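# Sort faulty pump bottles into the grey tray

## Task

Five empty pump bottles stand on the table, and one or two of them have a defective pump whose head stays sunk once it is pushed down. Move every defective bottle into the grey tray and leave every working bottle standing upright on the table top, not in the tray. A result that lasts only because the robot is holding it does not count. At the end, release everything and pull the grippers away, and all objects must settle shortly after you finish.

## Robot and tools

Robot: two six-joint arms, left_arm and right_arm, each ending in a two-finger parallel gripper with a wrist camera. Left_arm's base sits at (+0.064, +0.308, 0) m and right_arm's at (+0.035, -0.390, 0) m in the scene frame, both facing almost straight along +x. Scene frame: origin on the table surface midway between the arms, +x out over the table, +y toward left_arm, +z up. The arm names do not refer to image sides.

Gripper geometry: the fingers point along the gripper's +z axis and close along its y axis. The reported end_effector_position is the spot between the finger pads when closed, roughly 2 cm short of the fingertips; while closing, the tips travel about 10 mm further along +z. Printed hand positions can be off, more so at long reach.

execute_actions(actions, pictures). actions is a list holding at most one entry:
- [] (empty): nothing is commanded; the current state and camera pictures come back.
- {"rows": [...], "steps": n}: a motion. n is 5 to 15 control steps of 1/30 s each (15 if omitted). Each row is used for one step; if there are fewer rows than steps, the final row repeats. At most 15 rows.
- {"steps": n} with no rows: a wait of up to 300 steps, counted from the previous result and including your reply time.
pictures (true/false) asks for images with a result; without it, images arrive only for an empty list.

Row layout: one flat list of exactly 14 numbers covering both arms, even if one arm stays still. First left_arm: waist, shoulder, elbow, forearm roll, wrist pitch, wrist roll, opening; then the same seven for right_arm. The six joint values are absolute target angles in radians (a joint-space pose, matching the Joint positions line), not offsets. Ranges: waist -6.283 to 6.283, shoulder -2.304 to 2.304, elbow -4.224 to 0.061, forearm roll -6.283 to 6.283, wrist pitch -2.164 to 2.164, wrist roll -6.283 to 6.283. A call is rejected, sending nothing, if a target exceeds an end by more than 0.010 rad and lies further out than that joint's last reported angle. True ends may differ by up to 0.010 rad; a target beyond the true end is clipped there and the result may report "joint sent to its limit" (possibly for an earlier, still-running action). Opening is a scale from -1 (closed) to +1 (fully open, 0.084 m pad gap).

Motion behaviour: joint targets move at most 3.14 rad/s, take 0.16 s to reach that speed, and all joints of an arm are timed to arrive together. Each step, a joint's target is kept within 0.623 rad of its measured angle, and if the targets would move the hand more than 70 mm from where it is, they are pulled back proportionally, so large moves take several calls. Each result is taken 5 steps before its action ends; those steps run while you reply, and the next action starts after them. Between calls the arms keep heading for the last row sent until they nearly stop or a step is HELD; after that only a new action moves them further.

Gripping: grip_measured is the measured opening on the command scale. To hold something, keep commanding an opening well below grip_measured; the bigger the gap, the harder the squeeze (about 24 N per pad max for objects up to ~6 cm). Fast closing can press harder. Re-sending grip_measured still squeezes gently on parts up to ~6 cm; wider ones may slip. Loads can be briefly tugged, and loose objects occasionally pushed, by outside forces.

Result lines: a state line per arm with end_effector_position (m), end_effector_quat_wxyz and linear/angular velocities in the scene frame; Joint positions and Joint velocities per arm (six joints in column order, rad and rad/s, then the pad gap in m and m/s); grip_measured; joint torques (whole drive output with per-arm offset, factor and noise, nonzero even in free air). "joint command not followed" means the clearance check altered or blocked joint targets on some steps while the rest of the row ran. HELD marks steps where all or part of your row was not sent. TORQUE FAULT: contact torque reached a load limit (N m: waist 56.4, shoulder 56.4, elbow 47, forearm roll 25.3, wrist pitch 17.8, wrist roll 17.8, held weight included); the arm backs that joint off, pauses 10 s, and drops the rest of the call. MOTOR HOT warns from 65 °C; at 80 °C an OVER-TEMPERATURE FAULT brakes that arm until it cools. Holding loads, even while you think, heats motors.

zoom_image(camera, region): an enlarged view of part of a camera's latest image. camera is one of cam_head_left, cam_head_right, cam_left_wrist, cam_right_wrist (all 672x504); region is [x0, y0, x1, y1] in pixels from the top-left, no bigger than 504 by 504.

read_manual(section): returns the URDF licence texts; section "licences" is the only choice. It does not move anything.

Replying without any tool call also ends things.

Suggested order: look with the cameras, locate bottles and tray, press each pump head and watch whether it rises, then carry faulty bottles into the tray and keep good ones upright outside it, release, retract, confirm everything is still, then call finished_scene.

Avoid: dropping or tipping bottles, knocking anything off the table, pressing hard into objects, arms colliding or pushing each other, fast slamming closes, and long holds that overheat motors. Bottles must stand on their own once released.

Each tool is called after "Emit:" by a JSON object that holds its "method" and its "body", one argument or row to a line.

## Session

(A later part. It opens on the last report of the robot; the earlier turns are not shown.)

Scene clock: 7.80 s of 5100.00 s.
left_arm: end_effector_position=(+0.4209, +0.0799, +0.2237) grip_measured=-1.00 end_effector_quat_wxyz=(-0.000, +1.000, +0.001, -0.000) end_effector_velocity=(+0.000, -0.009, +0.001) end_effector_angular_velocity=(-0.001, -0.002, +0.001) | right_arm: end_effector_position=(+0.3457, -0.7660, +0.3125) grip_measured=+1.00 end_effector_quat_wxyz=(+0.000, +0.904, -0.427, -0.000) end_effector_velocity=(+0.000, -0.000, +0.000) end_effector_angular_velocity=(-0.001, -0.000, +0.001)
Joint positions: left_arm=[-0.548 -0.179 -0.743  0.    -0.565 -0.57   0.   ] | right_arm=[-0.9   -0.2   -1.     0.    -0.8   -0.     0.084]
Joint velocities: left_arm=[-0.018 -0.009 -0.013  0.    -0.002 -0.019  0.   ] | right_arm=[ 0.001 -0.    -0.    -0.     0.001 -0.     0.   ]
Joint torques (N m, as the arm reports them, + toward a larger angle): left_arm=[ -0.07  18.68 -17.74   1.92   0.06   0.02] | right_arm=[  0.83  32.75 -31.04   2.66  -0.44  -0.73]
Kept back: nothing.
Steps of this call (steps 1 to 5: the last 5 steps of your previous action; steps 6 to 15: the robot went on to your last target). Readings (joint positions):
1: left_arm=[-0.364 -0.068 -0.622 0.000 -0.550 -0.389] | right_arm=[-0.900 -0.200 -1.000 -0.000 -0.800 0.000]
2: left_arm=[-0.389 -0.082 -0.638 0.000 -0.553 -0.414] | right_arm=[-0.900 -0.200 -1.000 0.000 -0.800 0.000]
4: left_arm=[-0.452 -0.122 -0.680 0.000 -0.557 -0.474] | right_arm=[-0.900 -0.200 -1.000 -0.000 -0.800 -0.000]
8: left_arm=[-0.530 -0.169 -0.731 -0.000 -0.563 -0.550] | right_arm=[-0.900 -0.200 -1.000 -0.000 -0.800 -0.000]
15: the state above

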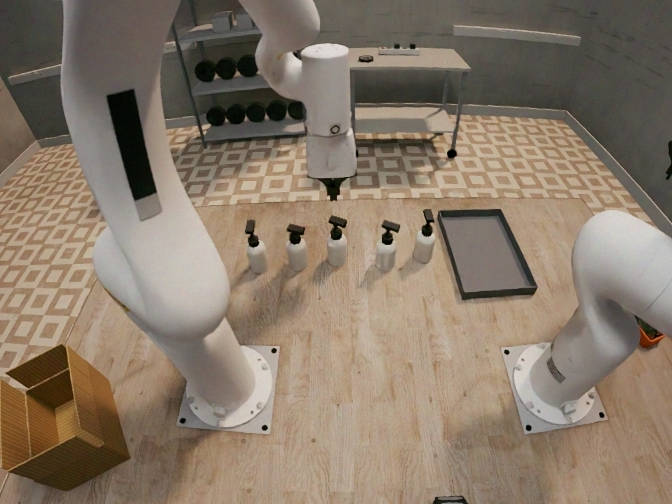

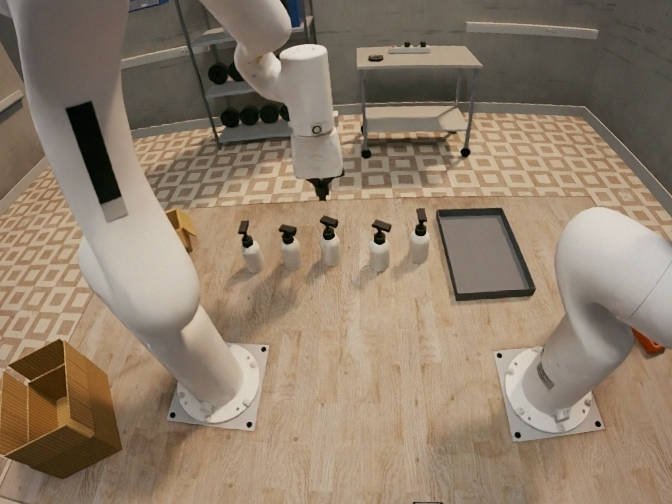

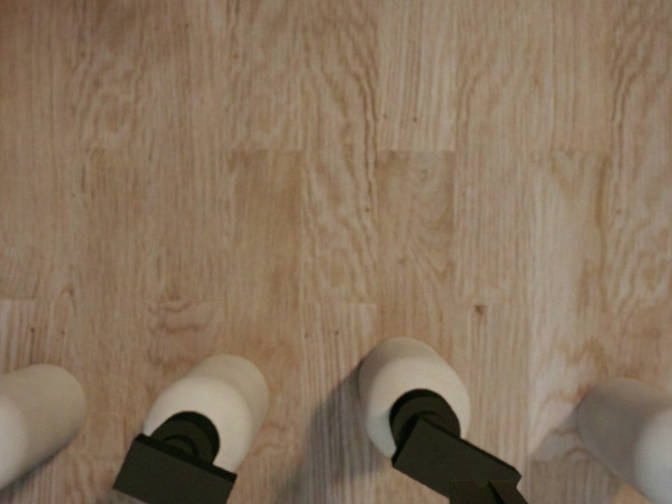

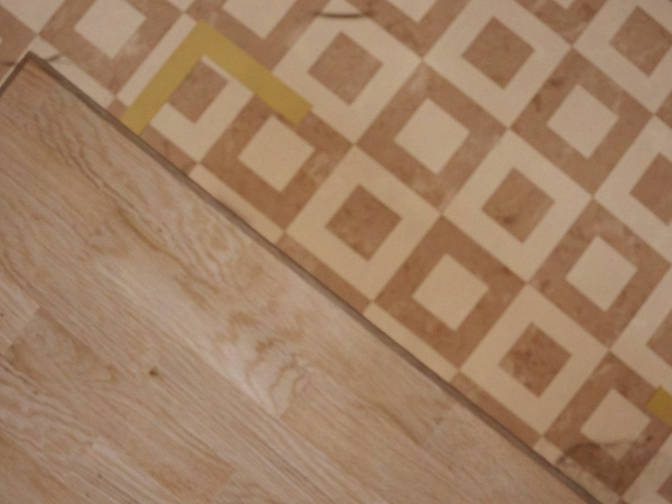

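Emit:
{"method": "execute_actions", "body": {
  "actions": [
    {"rows":[[-0.56,-0.265,-0.725,0,-0.46,-0.582,-1,-0.9,-0.2,-1.0,0,-0.8,0,1],[-0.56,-0.265,-0.725,0,-0.46,-0.582,-1,-0.9,-0.2,-1.0,0,-0.8,0,1],[-0.56,-0.265,-0.725,0,-0.46,-0.582,-1,-0.9,-0.2,-1.0,0,-0.8,0,1],[-0.56,-0.265,-0.725,0,-0.46,-0.582,-1,-0.9,-0.2,-1.0,0,-0.8,0,1],[-0.56,-0.265,-0.725,0,-0.46,-0.582,-1,-0.9,-0.2,-1.0,0,-0.8,0,1],[-0.56,-0.265,-0.725,0,-0.46,-0.582,-1,-0.9,-0.2,-1.0,0,-0.8,0,1],[-0.56,-0.265,-0.725,0,-0.46,-0.582,-1,-0.9,-0.2,-1.0,0,-0.8,0,1],[-0.56,-0.334,-0.713,0,-0.379,-0.582,-1,-0.9,-0.2,-1.0,0,-0.8,0,1]],"steps":15}
  ]
}}

Emit:
{"method": "execute_actions", "body": {
  "actions": [
    {"steps":10}
  ]
}}

Emit:
{"method": "execute_actions", "body": {
  "actions": [
    {"rows":[[-0.56,-0.165,-0.75,0,-0.585,-0.582,-1,-0.9,-0.2,-1.0,0,-0.8,0,1],[-0.56,-0.165,-0.75,0,-0.585,-0.582,-1,-0.9,-0.2,-1.0,0,-0.8,0,1],[-0.56,-0.165,-0.75,0,-0.585,-0.582,-1,-0.9,-0.2,-1.0,0,-0.8,0,1],[-0.56,-0.165,-0.75,0,-0.585,-0.582,-1,-0.9,-0.2,-1.0,0,-0.8,0,1],[-0.56,-0.165,-0.75,0,-0.585,-0.582,-1,-0.9,-0.2,-1.0,0,-0.8,0,1],[-0.56,-0.165,-0.75,0,-0.585,-0.582,-1,-0.9,-0.2,-1.0,0,-0.8,0,1],[-0.56,-0.165,-0.75,0,-0.585,-0.582,-1,-0.9,-0.2,-1.0,0,-0.8,0,1],[-0.56,-0.165,-0.75,0,-0.585,-0.582,-1,-0.9,-0.2,-1.0,0,-0.8,0,1],[-0.791,-0.305,-0.908,0,-0.603,-0.813,-1,-0.9,-0.2,-1.0,0,-0.8,0,1]],"steps":15}
  ]
}}

Emit:
{"method": "execute_actions", "body": {
  "actions": [
    {"steps":16}
  ],
  "pictures": true
}}

Emit:
{"method": "zoom_image", "body": {
  "camera": "cam_head_right",
  "region": [210,180,470,290]
}}

Scene clock: 8.77 s of 5100.00 s.
left_arm: end_effector_position=(+0.4205, +0.0743, +0.1781) grip_measured=-1.00 end_effector_quat_wxyz=(+0.001, +1.000, +0.000, +0.001) end_effector_velocity=(+0.030, -0.023, -0.200) end_effector_angular_velocity=(-0.058, -0.090, -0.002) | right_arm: end_effector_position=(+0.3457, -0.7660, +0.3125) grip_measured=+1.00 end_effector_quat_wxyz=(+0.000, +0.904, -0.427, -0.000) end_effector_velocity=(-0.001, +0.001, -0.001) end_effector_angular_velocity=(+0.002, +0.002, +0.000)
Joint positions: left_arm=[-0.559 -0.271 -0.725  0.    -0.451 -0.581  0.   ] | right_arm=[-0.9   -0.2   -1.     0.    -0.8    0.     0.084]
Joint velocities: left_arm=[-0.007 -0.437  0.044  0.002  0.588 -0.007  0.   ] | right_arm=[ 0.    -0.     0.002 -0.    -0.001  0.     0.   ]
Joint torques (N m, as the arm reports them, + toward a larger angle): left_arm=[ 4.33 -3.42 -9.41  2.11  0.36  0.07] | right_arm=[  0.99  32.25 -30.91   2.67  -0.45  -0.74]
Steps of this call (steps 1 to 15: the robot went on to your last target; steps 16 to 19: nothing new was sent; steps 20 to 29: the first 10 steps of this action). Readings (joint positions):
20: left_arm=[-0.550 -0.180 -0.745 0.000 -0.565 -0.572] | right_arm=[-0.900 -0.200 -1.000 -0.000 -0.800 -0.000]
21: left_arm=[-0.550 -0.182 -0.745 0.000 -0.561 -0.572] | right_arm=[-0.900 -0.200 -1.000 0.000 -0.800 0.000]
23: left_arm=[-0.553 -0.208 -0.740 0.000 -0.527 -0.576] | right_arm=[-0.900 -0.200 -1.000 -0.000 -0.800 0.000]
27: left_arm=[-0.559 -0.256 -0.726 -0.000 -0.475 -0.581] | right_arm=[-0.900 -0.200 -1.000 0.000 -0.800 -0.000]
29: the state above

Scene clock: 9.10 s of 5100.00 s.
left_arm: end_effector_position=(+0.4191, +0.0750, +0.1488) grip_measured=-1.00 end_effector_quat_wxyz=(+0.000, +1.000, +0.000, +0.000) end_effector_velocity=(-0.002, +0.000, -0.009) end_effector_angular_velocity=(+0.002, +0.003, -0.001) | right_arm: end_effector_position=(+0.3457, -0.7660, +0.3125) grip_measured=+1.00 end_effector_quat_wxyz=(+0.000, +0.904, -0.427, -0.000) end_effector_velocity=(+0.000, -0.000, +0.001) end_effector_angular_velocity=(-0.001, -0.001, -0.001)
Joint positions: left_arm=[-0.56  -0.332 -0.714  0.    -0.381 -0.582  0.   ] | right_arm=[-0.9   -0.2   -1.     0.    -0.8    0.     0.084]
Joint velocities: left_arm=[-0.001 -0.019  0.003  0.     0.019 -0.     0.   ] | right_arm=[-0.     0.    -0.001  0.001  0.    -0.    -0.   ]
Joint torques (N m, as the arm reports them, + toward a larger angle): left_arm=[  1.02  16.06 -15.66   3.04   0.13  -0.34] | right_arm=[  1.22  33.35 -30.73   2.58  -0.42  -0.72]
Kept back: nothing.
Steps of this call (steps 1 to 5: the last 5 steps of your previous action; steps 6 to 10: the robot went on to your last target). Readings (joint positions):
1: left_arm=[-0.560 -0.288 -0.722 0.000 -0.430 -0.582] | right_arm=[-0.900 -0.200 -1.000 0.000 -0.800 0.000]
2: left_arm=[-0.560 -0.305 -0.719 0.000 -0.414 -0.582] | right_arm=[-0.900 -0.200 -1.000 0.000 -0.800 0.000]
4: left_arm=[-0.560 -0.322 -0.715 -0.000 -0.395 -0.582] | right_arm=[-0.900 -0.200 -1.000 0.000 -0.800 0.000]
8: left_arm=[-0.560 -0.330 -0.714 0.000 -0.383 -0.582] | right_arm=[-0.900 -0.200 -1.000 0.000 -0.800 -0.000]
10: the state above

Scene clock: 9.43 s of 5100.00 s.
left_arm: end_effector_position=(+0.4204, +0.0727, +0.2249) grip_measured=-1.00 end_effector_quat_wxyz=(+0.001, +1.000, +0.001, +0.002) end_effector_velocity=(-0.023, -0.075, +0.062) end_effector_angular_velocity=(+0.030, +0.048, +0.041) | right_arm: end_effector_position=(+0.3457, -0.7660, +0.3125) grip_measured=+1.00 end_effector_quat_wxyz=(+0.000, +0.904, -0.427, -0.000) end_effector_velocity=(+0.000, -0.000, +0.000) end_effector_angular_velocity=(-0.001, -0.000, +0.000)
Joint positions: left_arm=[-0.563 -0.181 -0.75   0.    -0.563 -0.586  0.   ] | right_arm=[-0.9   -0.2   -1.     0.    -0.8    0.     0.084]
Joint velocities: left_arm=[-0.175  0.029 -0.139  0.    -0.225 -0.217  0.   ] | right_arm=[ 0.     0.     0.    -0.     0.001  0.     0.   ]
Joint torques (N m, as the arm reports them, + toward a larger angle): left_arm=[-13.52  -3.27 -20.17   2.38   1.13  -0.79] | right_arm=[  0.61  33.1  -31.04   2.55  -0.38  -0.78]
Steps of this call (steps 1 to 10: the first 10 steps of this action). Readings (joint positions):
1: left_arm=[-0.560 -0.332 -0.714 0.000 -0.381 -0.582] | right_arm=[-0.900 -0.200 -1.000 0.000 -0.800 0.000]
2: left_arm=[-0.560 -0.331 -0.714 0.000 -0.384 -0.582] | right_arm=[-0.900 -0.200 -1.000 0.000 -0.800 -0.000]
4: left_arm=[-0.560 -0.303 -0.718 -0.000 -0.422 -0.582] | right_arm=[-0.900 -0.200 -1.000 -0.000 -0.800 -0.000]
8: left_arm=[-0.560 -0.198 -0.744 0.000 -0.539 -0.582] | right_arm=[-0.900 -0.200 -1.000 0.000 -0.800 0.000]
10: the state above

Scene clock: 9.97 s of 5100.00 s.
left_arm: end_effector_position=(+0.3960, -0.0403, +0.2257) grip_measured=-1.00 end_effector_quat_wxyz=(-0.000, +1.000, +0.001, -0.000) end_effector_velocity=(-0.004, -0.011, +0.001) end_effector_angular_velocity=(-0.001, -0.001, +0.002) | right_arm: end_effector_position=(+0.3457, -0.7660, +0.3125) grip_measured=+1.00 end_effector_quat_wxyz=(+0.000, +0.904, -0.427, -0.000) end_effector_velocity=(-0.000, -0.000, -0.000) end_effector_angular_velocity=(-0.000, -0.000, -0.000)
Joint positions: left_arm=[-0.788 -0.304 -0.906  0.    -0.603 -0.811  0.   ] | right_arm=[-0.9   -0.2   -1.     0.    -0.8   -0.     0.084]
Joint velocities: left_arm=[-0.021 -0.01  -0.015 -0.001 -0.003 -0.022  0.   ] | right_arm=[-0. -0. -0. -0.  0.  0.  0.]
Joint torques (N m, as the arm reports them, + toward a larger angle): left_arm=[  4.03  19.87 -18.32   1.85   0.12  -0.11] | right_arm=[  0.71  32.54 -30.7    2.5   -0.38  -0.69]
Kept back: nothing.
Steps of this call (steps 1 to 5: the last 5 steps of your previous action; steps 6 to 16: the robot went on to your last target). Readings (joint positions):
1: left_arm=[-0.574 -0.185 -0.758 0.000 -0.569 -0.599] | right_arm=[-0.900 -0.200 -1.000 0.000 -0.800 0.000]
2: left_arm=[-0.598 -0.199 -0.774 0.000 -0.574 -0.623] | right_arm=[-0.900 -0.200 -1.000 -0.000 -0.800 0.000]
4: left_arm=[-0.657 -0.233 -0.815 0.000 -0.581 -0.680] | right_arm=[-0.900 -0.200 -1.000 0.000 -0.800 -0.000]
8: left_arm=[-0.756 -0.287 -0.883 -0.000 -0.596 -0.775] | right_arm=[-0.900 -0.200 -1.000 -0.000 -0.800 0.000]
16: the state above

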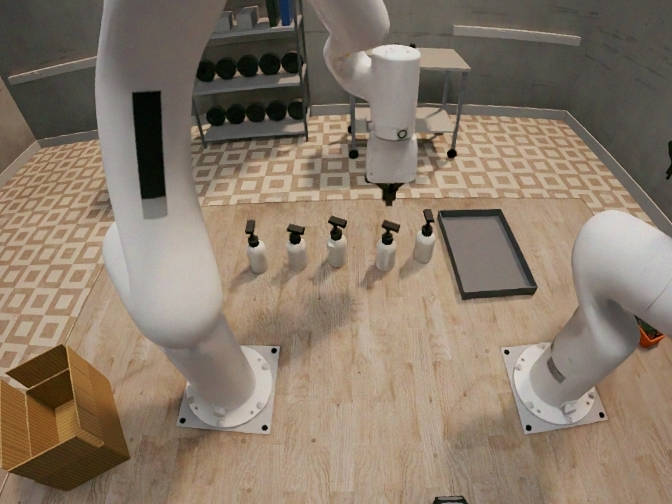

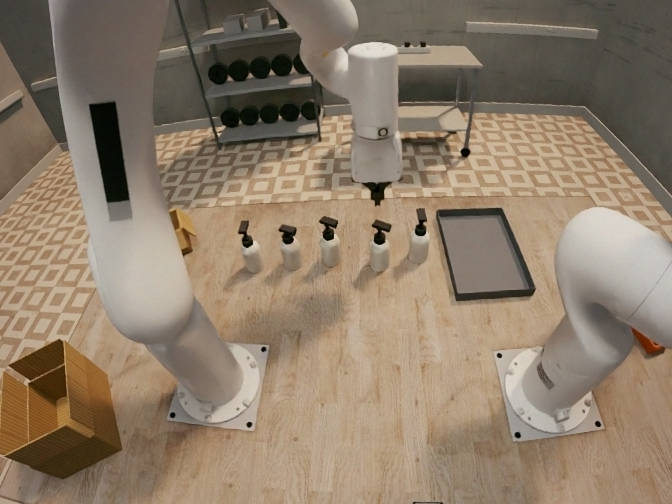

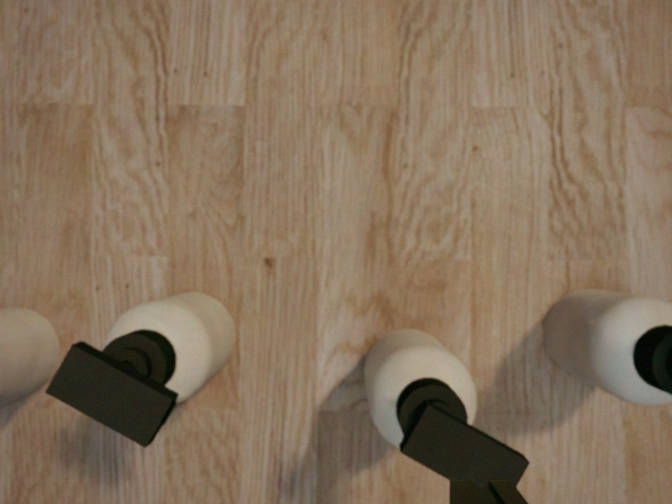

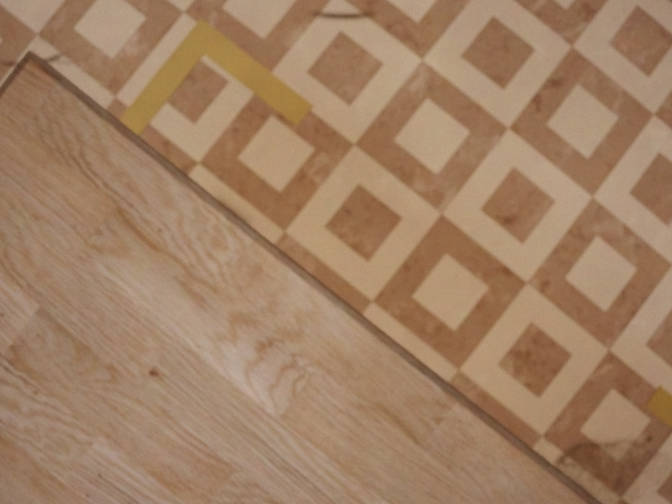

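Region (210, 180, 470, 290) of cam_head_right's 672x504 image, scaled by 1.938, with more detail than that image has; it fills the top 213 rows of this view, and the rest is white.

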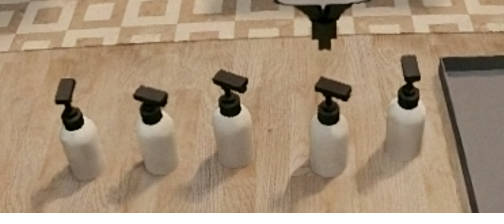

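Emit:
{"method": "execute_actions", "body": {
  "actions": [
    {"rows":[[-0.808,-0.39,-0.895,0,-0.505,-0.83,-1,-0.9,-0.2,-1.0,0,-0.8,0,1],[-0.808,-0.39,-0.895,0,-0.505,-0.83,-1,-0.9,-0.2,-1.0,0,-0.8,0,1],[-0.808,-0.39,-0.895,0,-0.505,-0.83,-1,-0.9,-0.2,-1.0,0,-0.8,0,1],[-0.808,-0.39,-0.895,0,-0.505,-0.83,-1,-0.9,-0.2,-1.0,0,-0.8,0,1],[-0.808,-0.39,-0.895,0,-0.505,-0.83,-1,-0.9,-0.2,-1.0,0,-0.8,0,1],[-0.808,-0.39,-0.895,0,-0.505,-0.83,-1,-0.9,-0.2,-1.0,0,-0.8,0,1],[-0.808,-0.39,-0.895,0,-0.505,-0.83,-1,-0.9,-0.2,-1.0,0,-0.8,0,1],[-0.808,-0.457,-0.893,0,-0.436,-0.83,-1,-0.9,-0.2,-1.0,0,-0.8,0,1]],"steps":15}
  ]
}}

Emit:
{"method": "execute_actions", "body": {
  "actions": [
    {"steps":10}
  ]
}}

Emit:
{"method": "execute_actions", "body": {
  "actions": [
    {"rows":[[-0.808,-0.31,-0.92,0,-0.61,-0.83,-1,-0.9,-0.2,-1.0,0,-0.8,0,1],[-0.808,-0.31,-0.92,0,-0.61,-0.83,-1,-0.9,-0.2,-1.0,0,-0.8,0,1],[-0.808,-0.31,-0.92,0,-0.61,-0.83,-1,-0.9,-0.2,-1.0,0,-0.8,0,1],[-0.808,-0.31,-0.92,0,-0.61,-0.83,-1,-0.9,-0.2,-1.0,0,-0.8,0,1],[-0.808,-0.31,-0.92,0,-0.61,-0.83,-1,-0.9,-0.2,-1.0,0,-0.8,0,1],[-0.808,-0.31,-0.92,0,-0.61,-0.83,-1,-0.9,-0.2,-1.0,0,-0.8,0,1],[-0.808,-0.31,-0.92,0,-0.61,-0.83,-1,-0.9,-0.2,-1.0,0,-0.8,0,1],[-0.808,-0.31,-0.92,0,-0.61,-0.83,-1,-0.9,-0.2,-1.0,0,-0.8,0,1],[-0.885,-0.505,-1.19,0,-0.685,-0.907,-1,-0.9,-0.2,-1.0,0,-0.8,0,1]],"steps":15}
  ]
}}

Emit:
{"method": "execute_actions", "body": {
  "actions": [
    {"steps":16}
  ],
  "pictures": true
}}

Emit:
{"method": "zoom_image", "body": {
  "camera": "cam_head_right",
  "region": [210,180,470,290]
}}

Scene clock: 11.10 s of 5100.00 s.
left_arm: end_effector_position=(+0.3932, -0.0506, +0.1768) grip_measured=-1.00 end_effector_quat_wxyz=(+0.001, +1.000, +0.000, +0.001) end_effector_velocity=(+0.038, -0.048, -0.214) end_effector_angular_velocity=(-0.081, -0.075, +0.001) | right_arm: end_effector_position=(+0.3457, -0.7660, +0.3125) grip_measured=+1.00 end_effector_quat_wxyz=(+0.000, +0.904, -0.427, -0.000) end_effector_velocity=(-0.001, -0.000, -0.000) end_effector_angular_velocity=(+0.000, -0.000, -0.002)
Joint positions: left_arm=[-0.807 -0.398 -0.896  0.    -0.496 -0.829  0.   ] | right_arm=[-0.9   -0.2   -1.     0.    -0.8   -0.     0.084]
Joint velocities: left_arm=[-0.01  -0.458 -0.026  0.002  0.542 -0.012  0.   ] | right_arm=[-0.001 -0.     0.     0.    -0.    -0.    -0.   ]
Joint torques (N m, as the arm reports them, + toward a larger angle): left_arm=[  3.76  -0.83 -11.81   2.64   0.58  -0.18] | right_arm=[  1.49  32.81 -30.83   2.54  -0.43  -0.74]
Steps of this call (steps 1 to 15: the robot went on to your last target; steps 16 to 24: nothing new was sent; steps 25 to 34: the first 10 steps of this action). Readings (joint positions):
25: left_arm=[-0.791 -0.305 -0.908 0.000 -0.603 -0.813] | right_arm=[-0.900 -0.200 -1.000 0.000 -0.800 -0.000]
26: left_arm=[-0.791 -0.307 -0.908 0.000 -0.599 -0.814] | right_arm=[-0.900 -0.200 -1.000 -0.000 -0.800 0.000]
28: left_arm=[-0.797 -0.334 -0.905 0.000 -0.566 -0.819] | right_arm=[-0.900 -0.200 -1.000 0.000 -0.800 -0.000]
32: left_arm=[-0.806 -0.381 -0.895 -0.000 -0.518 -0.828] | right_arm=[-0.900 -0.200 -1.000 0.000 -0.800 -0.000]
34: the state above

Scene clock: 11.43 s of 5100.00 s.
left_arm: end_effector_position=(+0.3935, -0.0516, +0.1478) grip_measured=-1.00 end_effector_quat_wxyz=(+0.000, +1.000, +0.001, +0.000) end_effector_velocity=(+0.000, -0.000, -0.008) end_effector_angular_velocity=(-0.000, -0.001, -0.001) | right_arm: end_effector_position=(+0.3457, -0.7660, +0.3125) grip_measured=+1.00 end_effector_quat_wxyz=(+0.000, +0.904, -0.427, -0.000) end_effector_velocity=(+0.000, -0.000, +0.000) end_effector_angular_velocity=(+0.000, -0.000, -0.001)
Joint positions: left_arm=[-0.808 -0.455 -0.893  0.    -0.438 -0.83   0.   ] | right_arm=[-0.9   -0.2   -1.     0.    -0.8    0.     0.084]
Joint velocities: left_arm=[-0.    -0.015  0.001  0.001  0.017 -0.001  0.   ] | right_arm=[-0.    -0.    -0.001  0.001 -0.    -0.    -0.   ]
Joint torques (N m, as the arm reports them, + toward a larger angle): left_arm=[  3.61  19.17 -17.42   1.61   0.71  -0.38] | right_arm=[  1.31  32.83 -30.67   2.43  -0.37  -0.68]
Kept back: nothing.
Steps of this call (steps 1 to 5: the last 5 steps of your previous action; steps 6 to 10: the robot went on to your last target). Readings (joint positions):
1: left_arm=[-0.807 -0.415 -0.896 0.000 -0.478 -0.829] | right_arm=[-0.900 -0.200 -1.000 0.000 -0.800 0.000]
2: left_arm=[-0.807 -0.430 -0.894 0.000 -0.464 -0.829] | right_arm=[-0.900 -0.200 -1.000 -0.000 -0.800 -0.000]
4: left_arm=[-0.808 -0.446 -0.893 -0.000 -0.449 -0.830] | right_arm=[-0.900 -0.200 -1.000 -0.000 -0.800 0.000]
8: left_arm=[-0.808 -0.454 -0.893 0.000 -0.439 -0.830] | right_arm=[-0.900 -0.200 -1.000 -0.000 -0.800 0.000]
10: the state above

Scene clock: 11.77 s of 5100.00 s.
left_arm: end_effector_position=(+0.3937, -0.0523, +0.2221) grip_measured=-1.00 end_effector_quat_wxyz=(+0.001, +1.000, +0.001, +0.001) end_effector_velocity=(+0.003, -0.037, +0.052) end_effector_angular_velocity=(+0.067, +0.063, +0.017) | right_arm: end_effector_position=(+0.3457, -0.7660, +0.3125) grip_measured=+1.00 end_effector_quat_wxyz=(+0.000, +0.904, -0.427, -0.000) end_effector_velocity=(-0.000, +0.000, -0.000) end_effector_angular_velocity=(+0.001, +0.000, -0.001)
Joint positions: left_arm=[-0.809 -0.323 -0.922  0.    -0.595 -0.831  0.   ] | right_arm=[-0.9   -0.2   -1.    -0.    -0.8    0.     0.084]
Joint velocities: left_arm=[-0.047 -0.029 -0.183 -0.001 -0.245 -0.063  0.   ] | right_arm=[-0.    -0.     0.     0.    -0.     0.001  0.   ]
Joint torques (N m, as the arm reports them, + toward a larger angle): left_arm=[ -2.68   2.42 -26.69   1.98   0.66  -0.22] | right_arm=[  0.71  32.82 -30.85   2.78  -0.39  -0.79]
Steps of this call (steps 1 to 10: the first 10 steps of this action). Readings (joint positions):
1: left_arm=[-0.808 -0.455 -0.893 0.000 -0.438 -0.830] | right_arm=[-0.900 -0.200 -1.000 -0.000 -0.800 -0.000]
2: left_arm=[-0.808 -0.454 -0.893 -0.000 -0.441 -0.830] | right_arm=[-0.900 -0.200 -1.000 -0.000 -0.800 -0.000]
4: left_arm=[-0.808 -0.426 -0.897 -0.000 -0.478 -0.830] | right_arm=[-0.900 -0.200 -1.000 0.000 -0.800 0.000]
8: left_arm=[-0.808 -0.334 -0.918 0.000 -0.576 -0.830] | right_arm=[-0.900 -0.200 -1.000 0.000 -0.800 0.000]
10: the state above

Scene clock: 12.30 s of 5100.00 s.
left_arm: end_effector_position=(+0.4179, -0.1428, +0.2259) grip_measured=-1.00 end_effector_quat_wxyz=(-0.000, +1.000, +0.001, -0.000) end_effector_velocity=(+0.001, -0.008, -0.001) end_effector_angular_velocity=(+0.001, +0.001, -0.000) | right_arm: end_effector_position=(+0.3457, -0.7660, +0.3125) grip_measured=+1.00 end_effector_quat_wxyz=(+0.000, +0.904, -0.427, -0.000) end_effector_velocity=(-0.000, -0.000, +0.000) end_effector_angular_velocity=(-0.001, -0.000, +0.000)
Joint positions: left_arm=[-0.884 -0.503 -1.187 -0.    -0.684 -0.906  0.   ] | right_arm=[-0.9   -0.2   -1.    -0.    -0.8    0.     0.084]
Joint velocities: left_arm=[-0.007 -0.017 -0.023 -0.    -0.007 -0.007  0.   ] | right_arm=[-0.     0.    -0.    -0.001  0.     0.     0.   ]
Joint torques (N m, as the arm reports them, + toward a larger angle): left_arm=[  5.1   25.98 -19.43   3.41   0.35  -0.02] | right_arm=[  0.82  32.57 -30.79   2.75  -0.38  -0.69]
Kept back: nothing.
Steps of this call (steps 1 to 5: the last 5 steps of your previous action; steps 6 to 16: the robot went on to your last target). Readings (joint positions):
1: left_arm=[-0.812 -0.329 -0.934 -0.000 -0.604 -0.835] | right_arm=[-0.900 -0.200 -1.000 0.000 -0.800 0.000]
2: left_arm=[-0.819 -0.346 -0.959 -0.000 -0.614 -0.842] | right_arm=[-0.900 -0.200 -1.000 0.000 -0.800 0.000]
4: left_arm=[-0.841 -0.400 -1.036 0.000 -0.636 -0.863] | right_arm=[-0.900 -0.200 -1.000 0.000 -0.800 0.000]
8: left_arm=[-0.876 -0.482 -1.154 0.000 -0.672 -0.896] | right_arm=[-0.900 -0.200 -1.000 0.000 -0.800 0.000]
16: the state above

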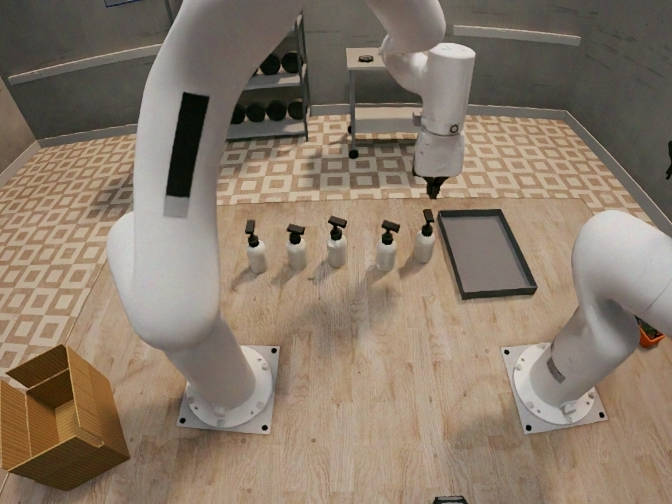

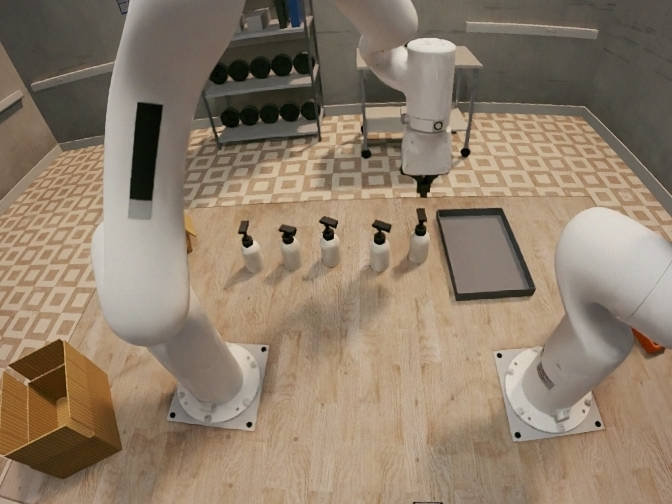

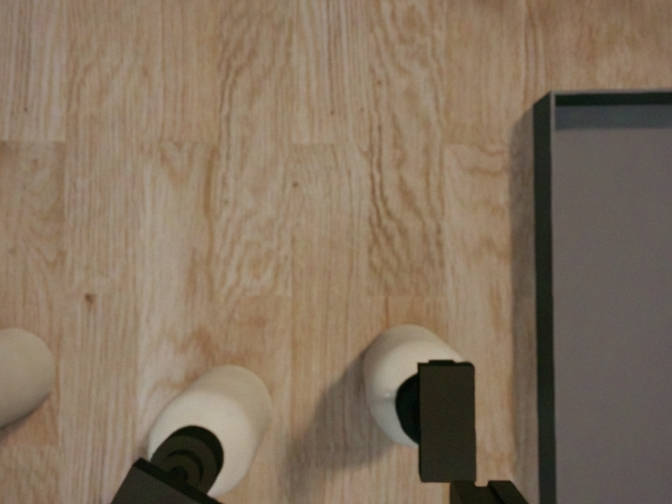

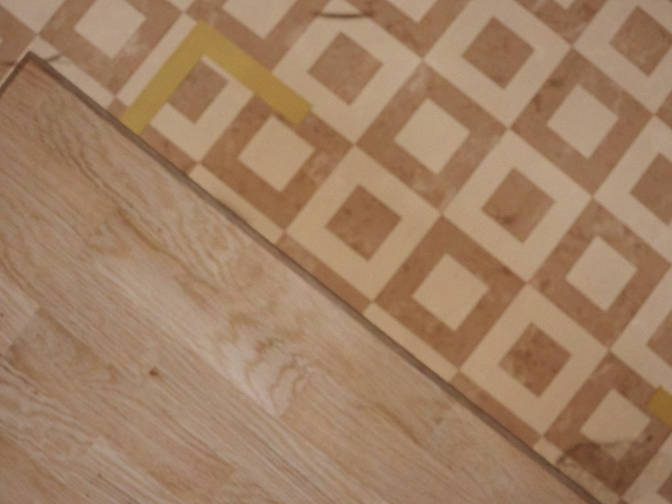

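Region (210, 180, 470, 290) of cam_head_right's 672x504 image, scaled by 1.938, with more detail than that image has; it fills the top 213 rows of this view, and the rest is white.

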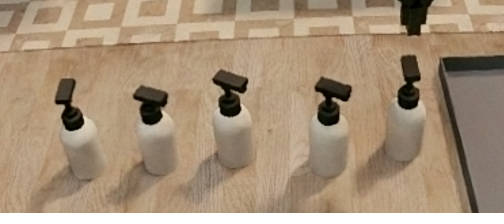

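Emit:
{"method": "execute_actions", "body": {
  "actions": [
    {"rows":[[-0.89,-0.57,-1.18,0,-0.61,-0.912,-1,-0.9,-0.2,-1.0,0,-0.8,0,1],[-0.89,-0.57,-1.18,0,-0.61,-0.912,-1,-0.9,-0.2,-1.0,0,-0.8,0,1],[-0.89,-0.57,-1.18,0,-0.61,-0.912,-1,-0.9,-0.2,-1.0,0,-0.8,0,1],[-0.89,-0.57,-1.18,0,-0.61,-0.912,-1,-0.9,-0.2,-1.0,0,-0.8,0,1],[-0.89,-0.57,-1.18,0,-0.61,-0.912,-1,-0.9,-0.2,-1.0,0,-0.8,0,1],[-0.89,-0.57,-1.18,0,-0.61,-0.912,-1,-0.9,-0.2,-1.0,0,-0.8,0,1],[-0.89,-0.57,-1.18,0,-0.61,-0.912,-1,-0.9,-0.2,-1.0,0,-0.8,0,1],[-0.89,-0.629,-1.172,0,-0.543,-0.912,-1,-0.9,-0.2,-1.0,0,-0.8,0,1]],"steps":15}
  ]
}}

Emit:
{"method": "execute_actions", "body": {
  "actions": [
    {"steps":10}
  ]
}}

Emit:
{"method": "execute_actions", "body": {
  "actions": [
    {"rows":[[-0.89,-0.47,-1.21,0,-0.74,-0.912,0.3,-0.9,-0.2,-1.0,0,-0.8,0,1]],"steps":15}
  ]
}}

Emit:
{"method": "execute_actions", "body": {
  "actions": [
    {"rows":[[-0.35,-0.035,-0.63,0,-0.595,-0.72,0.3,-0.9,-0.2,-1.0,0,-0.8,0,1]],"steps":15}
  ]
}}

Emit:
{"method": "execute_actions", "body": {
  "actions": [
    {"steps":30}
  ],
  "pictures": true
}}

Emit:
{"method": "zoom_image", "body": {
  "camera": "cam_head_right",
  "region": [210,180,470,290]
}}

Scene clock: 13.03 s of 5100.00 s.
left_arm: end_effector_position=(+0.4187, -0.1491, +0.1805) grip_measured=-1.00 end_effector_quat_wxyz=(+0.002, +1.000, +0.000, +0.001) end_effector_velocity=(+0.032, -0.042, -0.224) end_effector_angular_velocity=(-0.098, -0.078, -0.000) | right_arm: end_effector_position=(+0.3457, -0.7660, +0.3125) grip_measured=+1.00 end_effector_quat_wxyz=(+0.000, +0.904, -0.427, -0.000) end_effector_velocity=(+0.000, +0.000, -0.000) end_effector_angular_velocity=(-0.000, -0.001, +0.000)
Joint positions: left_arm=[-0.89  -0.577 -1.18   0.    -0.599 -0.912  0.   ] | right_arm=[-0.9   -0.2   -1.    -0.    -0.8   -0.     0.084]
Joint velocities: left_arm=[-0.001 -0.385  0.004  0.003  0.515 -0.003  0.   ] | right_arm=[ 0.001  0.     0.     0.     0.001  0.    -0.   ]
Joint torques (N m, as the arm reports them, + toward a larger angle): left_arm=[ 0.53  2.96 -9.36  1.65  0.42 -0.33] | right_arm=[  0.83  32.49 -30.88   2.81  -0.36  -0.76]
Steps of this call (steps 1 to 12: the robot went on to your last target; steps 13 to 22: the first 10 steps of this action). Readings (joint positions):
13: left_arm=[-0.885 -0.505 -1.190 -0.000 -0.685 -0.907] | right_arm=[-0.900 -0.200 -1.000 0.000 -0.800 0.000]
14: left_arm=[-0.885 -0.507 -1.190 0.000 -0.681 -0.907] | right_arm=[-0.900 -0.200 -1.000 -0.000 -0.800 -0.000]
16: left_arm=[-0.887 -0.530 -1.188 0.000 -0.652 -0.909] | right_arm=[-0.900 -0.200 -1.000 0.000 -0.800 0.000]
20: left_arm=[-0.890 -0.565 -1.179 -0.000 -0.619 -0.911] | right_arm=[-0.900 -0.200 -1.000 -0.000 -0.800 -0.000]
22: the state above

Scene clock: 13.37 s of 5100.00 s.
left_arm: end_effector_position=(+0.4181, -0.1486, +0.1489) grip_measured=-1.00 end_effector_quat_wxyz=(+0.000, +1.000, +0.000, +0.000) end_effector_velocity=(-0.000, +0.001, -0.009) end_effector_angular_velocity=(+0.000, +0.000, +0.001) | right_arm: end_effector_position=(+0.3457, -0.7660, +0.3125) grip_measured=+1.00 end_effector_quat_wxyz=(+0.000, +0.904, -0.427, -0.000) end_effector_velocity=(+0.000, +0.001, -0.000) end_effector_angular_velocity=(+0.001, +0.000, +0.001)
Joint positions: left_arm=[-0.89  -0.627 -1.173  0.    -0.545 -0.912  0.   ] | right_arm=[-0.9   -0.2   -1.    -0.    -0.8    0.     0.084]
Joint velocities: left_arm=[ 0.    -0.014  0.004  0.     0.017 -0.001  0.   ] | right_arm=[ 0.001  0.     0.001  0.    -0.    -0.001 -0.   ]
Joint torques (N m, as the arm reports them, + toward a larger angle): left_arm=[  3.87  25.41 -18.48   2.95   0.29  -0.43] | right_arm=[  1.13  33.36 -30.84   2.49  -0.35  -0.72]
Kept back: nothing.
Steps of this call (steps 1 to 5: the last 5 steps of your previous action; steps 6 to 10: the robot went on to your last target). Readings (joint positions):
1: left_arm=[-0.890 -0.592 -1.179 0.000 -0.582 -0.912] | right_arm=[-0.900 -0.200 -1.000 -0.000 -0.800 -0.000]
2: left_arm=[-0.890 -0.606 -1.175 0.000 -0.569 -0.912] | right_arm=[-0.900 -0.200 -1.000 -0.000 -0.800 -0.000]
4: left_arm=[-0.890 -0.620 -1.172 -0.000 -0.555 -0.912] | right_arm=[-0.900 -0.200 -1.000 0.000 -0.800 -0.000]
8: left_arm=[-0.890 -0.626 -1.173 0.000 -0.546 -0.912] | right_arm=[-0.900 -0.200 -1.000 -0.000 -0.800 -0.000]
10: the state above

Scene clock: 13.70 s of 5100.00 s.
left_arm: end_effector_position=(+0.4179, -0.1483, +0.2433) grip_measured=+0.29 end_effector_quat_wxyz=(+0.003, +1.000, +0.000, +0.002) end_effector_velocity=(-0.013, +0.016, +0.146) end_effector_angular_velocity=(+0.014, +0.012, +0.000) | right_arm: end_effector_position=(+0.3457, -0.7660, +0.3125) grip_measured=+1.00 end_effector_quat_wxyz=(+0.000, +0.904, -0.427, -0.000) end_effector_velocity=(-0.000, +0.000, -0.001) end_effector_angular_velocity=(+0.001, +0.001, +0.000)
Joint positions: left_arm=[-0.89  -0.487 -1.208  0.    -0.715 -0.912  0.056] | right_arm=[-0.9   -0.2   -1.     0.    -0.8    0.     0.084]
Joint velocities: left_arm=[-0.     0.22  -0.049 -0.002 -0.288  0.     0.006] | right_arm=[ 0.    -0.     0.002 -0.     0.     0.     0.   ]
Joint torques (N m, as the arm reports them, + toward a larger angle): left_arm=[  4.55  14.28 -14.27   2.44   0.25  -0.56] | right_arm=[  1.59  32.44 -30.78   2.63  -0.41  -0.66]
Steps of this call (steps 1 to 10: the first 10 steps of this action). Readings (joint positions):
1: left_arm=[-0.890 -0.627 -1.172 0.000 -0.544 -0.912] | right_arm=[-0.900 -0.200 -1.000 -0.000 -0.800 -0.000]
2: left_arm=[-0.890 -0.626 -1.173 -0.000 -0.547 -0.912] | right_arm=[-0.900 -0.200 -1.000 -0.000 -0.800 -0.000]
4: left_arm=[-0.890 -0.601 -1.177 -0.000 -0.584 -0.912] | right_arm=[-0.900 -0.200 -1.000 0.000 -0.800 0.000]
8: left_arm=[-0.890 -0.512 -1.201 0.000 -0.686 -0.912] | right_arm=[-0.900 -0.200 -1.000 -0.000 -0.800 0.000]
10: the state above

Scene clock: 14.20 s of 5100.00 s.
left_arm: end_effector_position=(+0.4440, -0.0380, +0.2554) grip_measured=+0.29 end_effector_quat_wxyz=(-0.000, +0.998, +0.056, -0.000) end_effector_velocity=(+0.058, +0.430, +0.004) end_effector_angular_velocity=(-0.005, -0.004, +0.450) | right_arm: end_effector_position=(+0.3457, -0.7660, +0.3125) grip_measured=+1.00 end_effector_quat_wxyz=(+0.000, +0.904, -0.427, -0.000) end_effector_velocity=(+0.000, -0.000, +0.000) end_effector_angular_velocity=(-0.001, -0.001, +0.000)
Joint positions: left_arm=[-0.718 -0.333 -1.024  0.    -0.692 -0.851  0.056] | right_arm=[-0.9   -0.2   -1.     0.    -0.8   -0.     0.084]
Joint velocities: left_arm=[ 0.693  0.563  0.738 -0.001  0.181  0.243  0.   ] | right_arm=[ 0.     0.     0.     0.     0.001  0.    -0.   ]
Joint torques (N m, as the arm reports them, + toward a larger angle): left_arm=[  1.8   20.27 -20.69   2.54   0.25   0.11] | right_arm=[  0.45  32.94 -30.6    2.44  -0.43  -0.72]
Steps of this call (steps 1 to 5: the last 5 steps of your previous action; steps 6 to 15: the first 10 steps of this action). Readings (joint positions):
6: left_arm=[-0.890 -0.473 -1.209 -0.000 -0.737 -0.912] | right_arm=[-0.900 -0.200 -1.000 -0.000 -0.800 -0.000]
7: left_arm=[-0.888 -0.471 -1.206 -0.000 -0.737 -0.911] | right_arm=[-0.900 -0.200 -1.000 0.000 -0.800 0.000]
9: left_arm=[-0.857 -0.446 -1.172 -0.000 -0.728 -0.899] | right_arm=[-0.900 -0.200 -1.000 -0.000 -0.800 0.000]
13: left_arm=[-0.764 -0.370 -1.073 0.000 -0.704 -0.867] | right_arm=[-0.900 -0.200 -1.000 -0.000 -0.800 -0.000]
15: the state above

Scene clock: 15.20 s of 5100.00 s.
left_arm: end_effector_position=(+0.4148, +0.1716, +0.2406) grip_measured=+0.29 end_effector_quat_wxyz=(+0.000, +0.985, +0.173, +0.000) end_effector_velocity=(-0.001, +0.001, -0.001) end_effector_angular_velocity=(+0.000, +0.000, +0.000) | right_arm: end_effector_position=(+0.3457, -0.7660, +0.3125) grip_measured=+1.00 end_effector_quat_wxyz=(+0.000, +0.904, -0.427, -0.000) end_effector_velocity=(+0.000, +0.001, -0.000) end_effector_angular_velocity=(+0.001, +0.000, +0.001)
Joint positions: left_arm=[-0.35  -0.035 -0.63  -0.    -0.595 -0.72   0.056] | right_arm=[-0.9   -0.2   -1.    -0.    -0.8    0.     0.084]
Joint velocities: left_arm=[0.001 0.001 0.003 0.    0.002 0.001 0.   ] | right_arm=[ 0.001 -0.     0.     0.    -0.001 -0.    -0.   ]
Joint torques (N m, as the arm reports them, + toward a larger angle): left_arm=[  1.53  12.64 -18.63   2.6    0.38  -0.44] | right_arm=[  0.5   32.46 -31.05   2.77  -0.32  -0.67]
Kept back: nothing.
Steps of this call (steps 1 to 5: the last 5 steps of your previous action; steps 6 to 30: the robot went on to your last target). Readings (joint positions):
1: left_arm=[-0.694 -0.314 -0.999 0.000 -0.686 -0.843] | right_arm=[-0.900 -0.200 -1.000 0.000 -0.800 -0.000]
2: left_arm=[-0.671 -0.296 -0.974 0.000 -0.680 -0.834] | right_arm=[-0.900 -0.200 -1.000 -0.000 -0.800 -0.000]
4: left_arm=[-0.624 -0.257 -0.924 0.000 -0.668 -0.818] | right_arm=[-0.900 -0.200 -1.000 -0.000 -0.800 -0.000]
8: left_arm=[-0.528 -0.179 -0.821 0.000 -0.642 -0.783] | right_arm=[-0.900 -0.200 -1.000 -0.000 -0.800 0.000]
30: the state above

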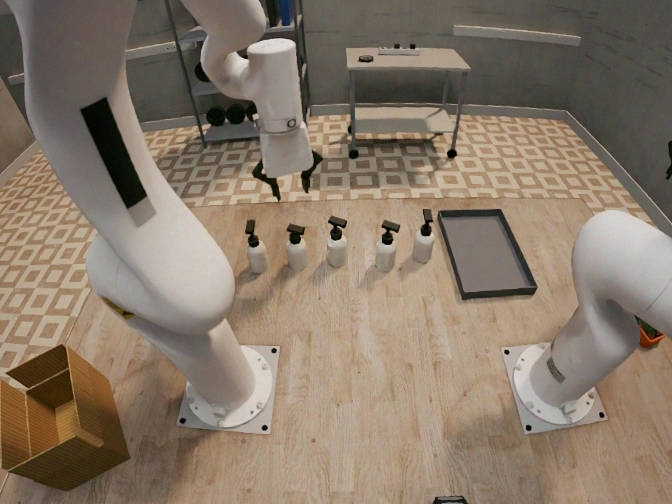

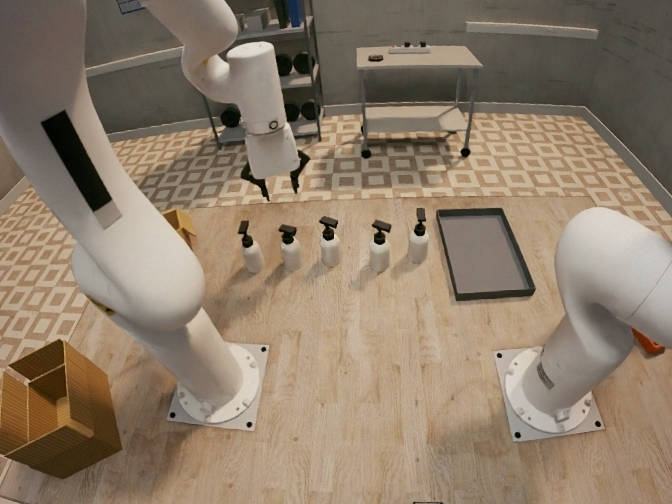

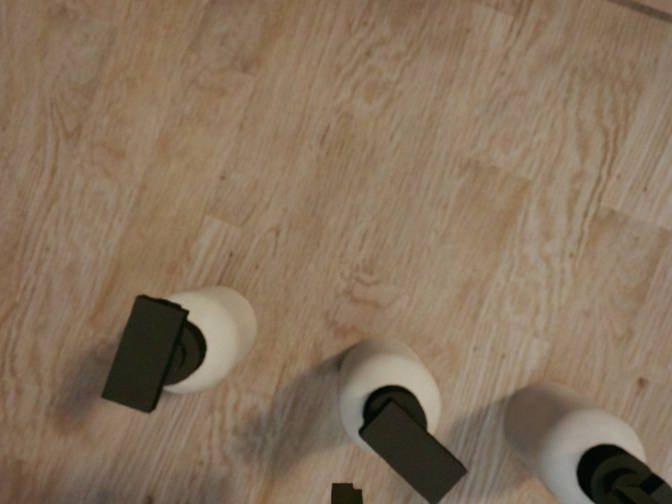

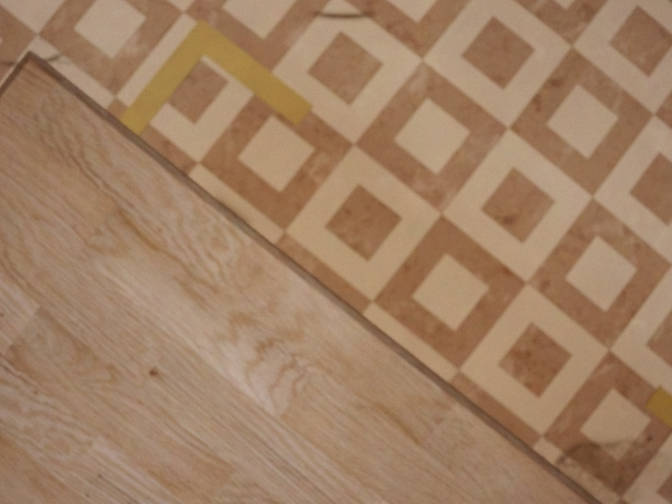

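Region (210, 180, 470, 290) of cam_head_right's 672x504 image, scaled by 1.938, with more detail than that image has; it fills the top 213 rows of this view, and the rest is white.

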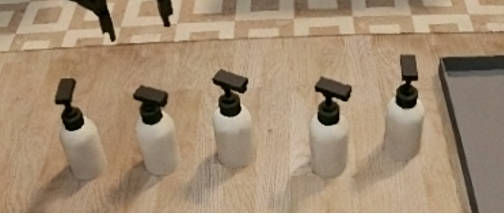

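Emit:
{"method": "execute_actions", "body": {
  "actions": [
    {"rows":[[-0.352,-0.06,-0.61,0,-0.55,-1.59,0.3,-0.9,-0.2,-1.0,0,-0.8,0,1]],"steps":15}
  ]
}}

Emit:
{"method": "execute_actions", "body": {
  "actions": [
    {"steps":12}
  ],
  "pictures": true
}}

Scene clock: 15.83 s of 5100.00 s.
left_arm: end_effector_position=(+0.4128, +0.1719, +0.2293) grip_measured=+0.29 end_effector_quat_wxyz=(-0.000, +0.914, +0.406, -0.000) end_effector_velocity=(-0.010, +0.002, -0.048) end_effector_angular_velocity=(+0.004, +0.006, +2.718) | right_arm: end_effector_position=(+0.3457, -0.7660, +0.3125) grip_measured=+1.00 end_effector_quat_wxyz=(+0.000, +0.904, -0.427, -0.000) end_effector_velocity=(+0.000, +0.000, +0.000) end_effector_angular_velocity=(-0.000, -0.000, +0.001)
Joint positions: left_arm=[-0.351 -0.052 -0.616 -0.    -0.565 -1.207  0.056] | right_arm=[-0.9   -0.2   -1.    -0.    -0.8    0.     0.084]
Joint velocities: left_arm=[-0.005 -0.072  0.058 -0.001  0.124 -2.722 -0.   ] | right_arm=[ 0.001  0.    -0.    -0.     0.     0.     0.   ]
Joint torques (N m, as the arm reports them, + toward a larger angle): left_arm=[  3.56  16.12 -19.48   2.3    0.13   0.46] | right_arm=[  0.31  33.05 -30.63   2.46  -0.34  -0.72]
Steps of this call (steps 1 to 9: the robot went on to your last target; steps 10 to 19: the first 10 steps of this action). Readings (joint positions):
10: left_arm=[-0.350 -0.035 -0.630 -0.000 -0.595 -0.720] | right_arm=[-0.900 -0.200 -1.000 0.000 -0.800 0.000]
11: left_arm=[-0.350 -0.035 -0.630 0.000 -0.595 -0.724] | right_arm=[-0.900 -0.200 -1.000 0.000 -0.800 -0.000]
13: left_arm=[-0.350 -0.036 -0.629 0.000 -0.592 -0.763] | right_arm=[-0.900 -0.200 -1.000 0.000 -0.800 0.000]
17: left_arm=[-0.351 -0.046 -0.621 0.000 -0.574 -1.025] | right_arm=[-0.900 -0.200 -1.000 -0.000 -0.800 0.000]
19: the state above

Scene clock: 16.23 s of 5100.00 s.
left_arm: end_effector_position=(+0.4120, +0.1720, +0.2242) grip_measured=+0.29 end_effector_quat_wxyz=(+0.000, +0.822, +0.569, +0.000) end_effector_velocity=(-0.001, -0.000, -0.001) end_effector_angular_velocity=(-0.000, -0.000, +0.058) | right_arm: end_effector_position=(+0.3457, -0.7660, +0.3125) grip_measured=+1.00 end_effector_quat_wxyz=(+0.000, +0.904, -0.427, -0.000) end_effector_velocity=(+0.001, +0.000, +0.001) end_effector_angular_velocity=(-0.001, -0.001, +0.002)
Joint positions: left_arm=[-0.352 -0.06  -0.61   0.    -0.55  -1.584  0.056] | right_arm=[-0.9   -0.2   -1.     0.    -0.8   -0.     0.084]
Joint velocities: left_arm=[-0.001 -0.001  0.002  0.     0.003 -0.059 -0.   ] | right_arm=[ 0.002  0.    -0.001  0.    -0.    -0.    -0.   ]
Joint torques (N m, as the arm reports them, + toward a larger angle): left_arm=[  1.89  11.18 -19.78   2.44  -0.04  -0.14] | right_arm=[  0.51  33.15 -30.55   2.69  -0.38  -0.76]
Kept back: nothing.
Steps of this call (steps 1 to 5: the last 5 steps of your previous action; steps 6 to 12: the robot went on to your last target). Readings (joint positions):
1: left_arm=[-0.352 -0.054 -0.615 -0.000 -0.561 -1.295] | right_arm=[-0.900 -0.200 -1.000 0.000 -0.800 0.000]
2: left_arm=[-0.352 -0.056 -0.613 -0.000 -0.558 -1.373] | right_arm=[-0.900 -0.200 -1.000 0.000 -0.800 0.000]
4: left_arm=[-0.352 -0.058 -0.611 -0.000 -0.554 -1.486] | right_arm=[-0.900 -0.200 -1.000 -0.000 -0.800 0.000]
8: left_arm=[-0.352 -0.059 -0.610 0.000 -0.551 -1.566] | right_arm=[-0.900 -0.200 -1.000 0.000 -0.800 0.000]
12: the state above

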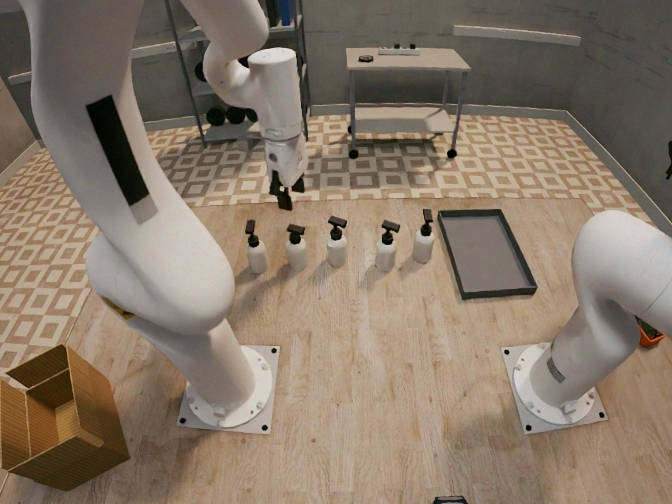

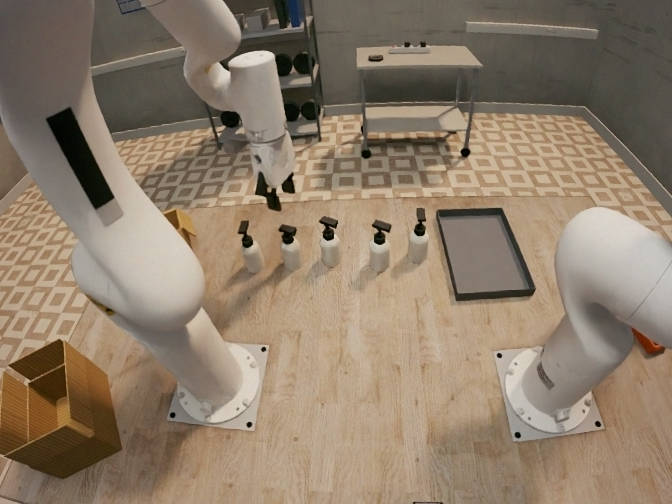

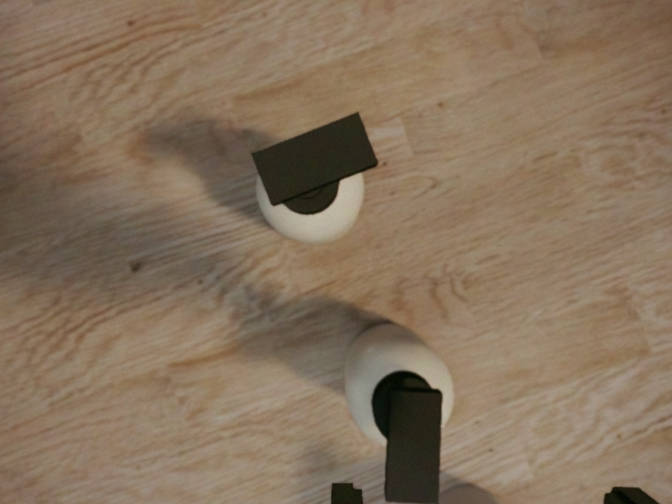

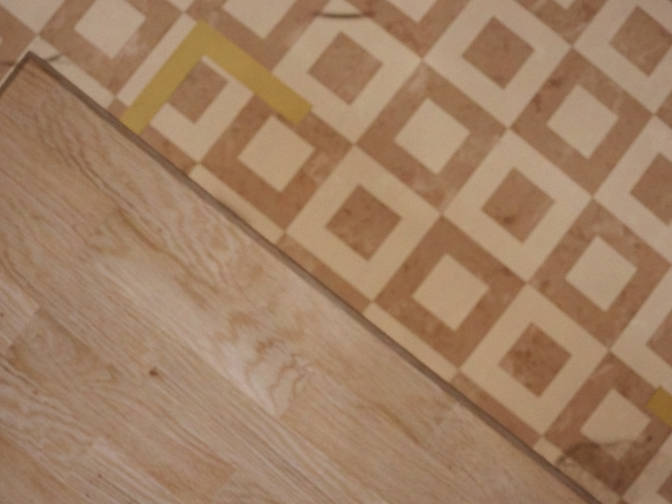

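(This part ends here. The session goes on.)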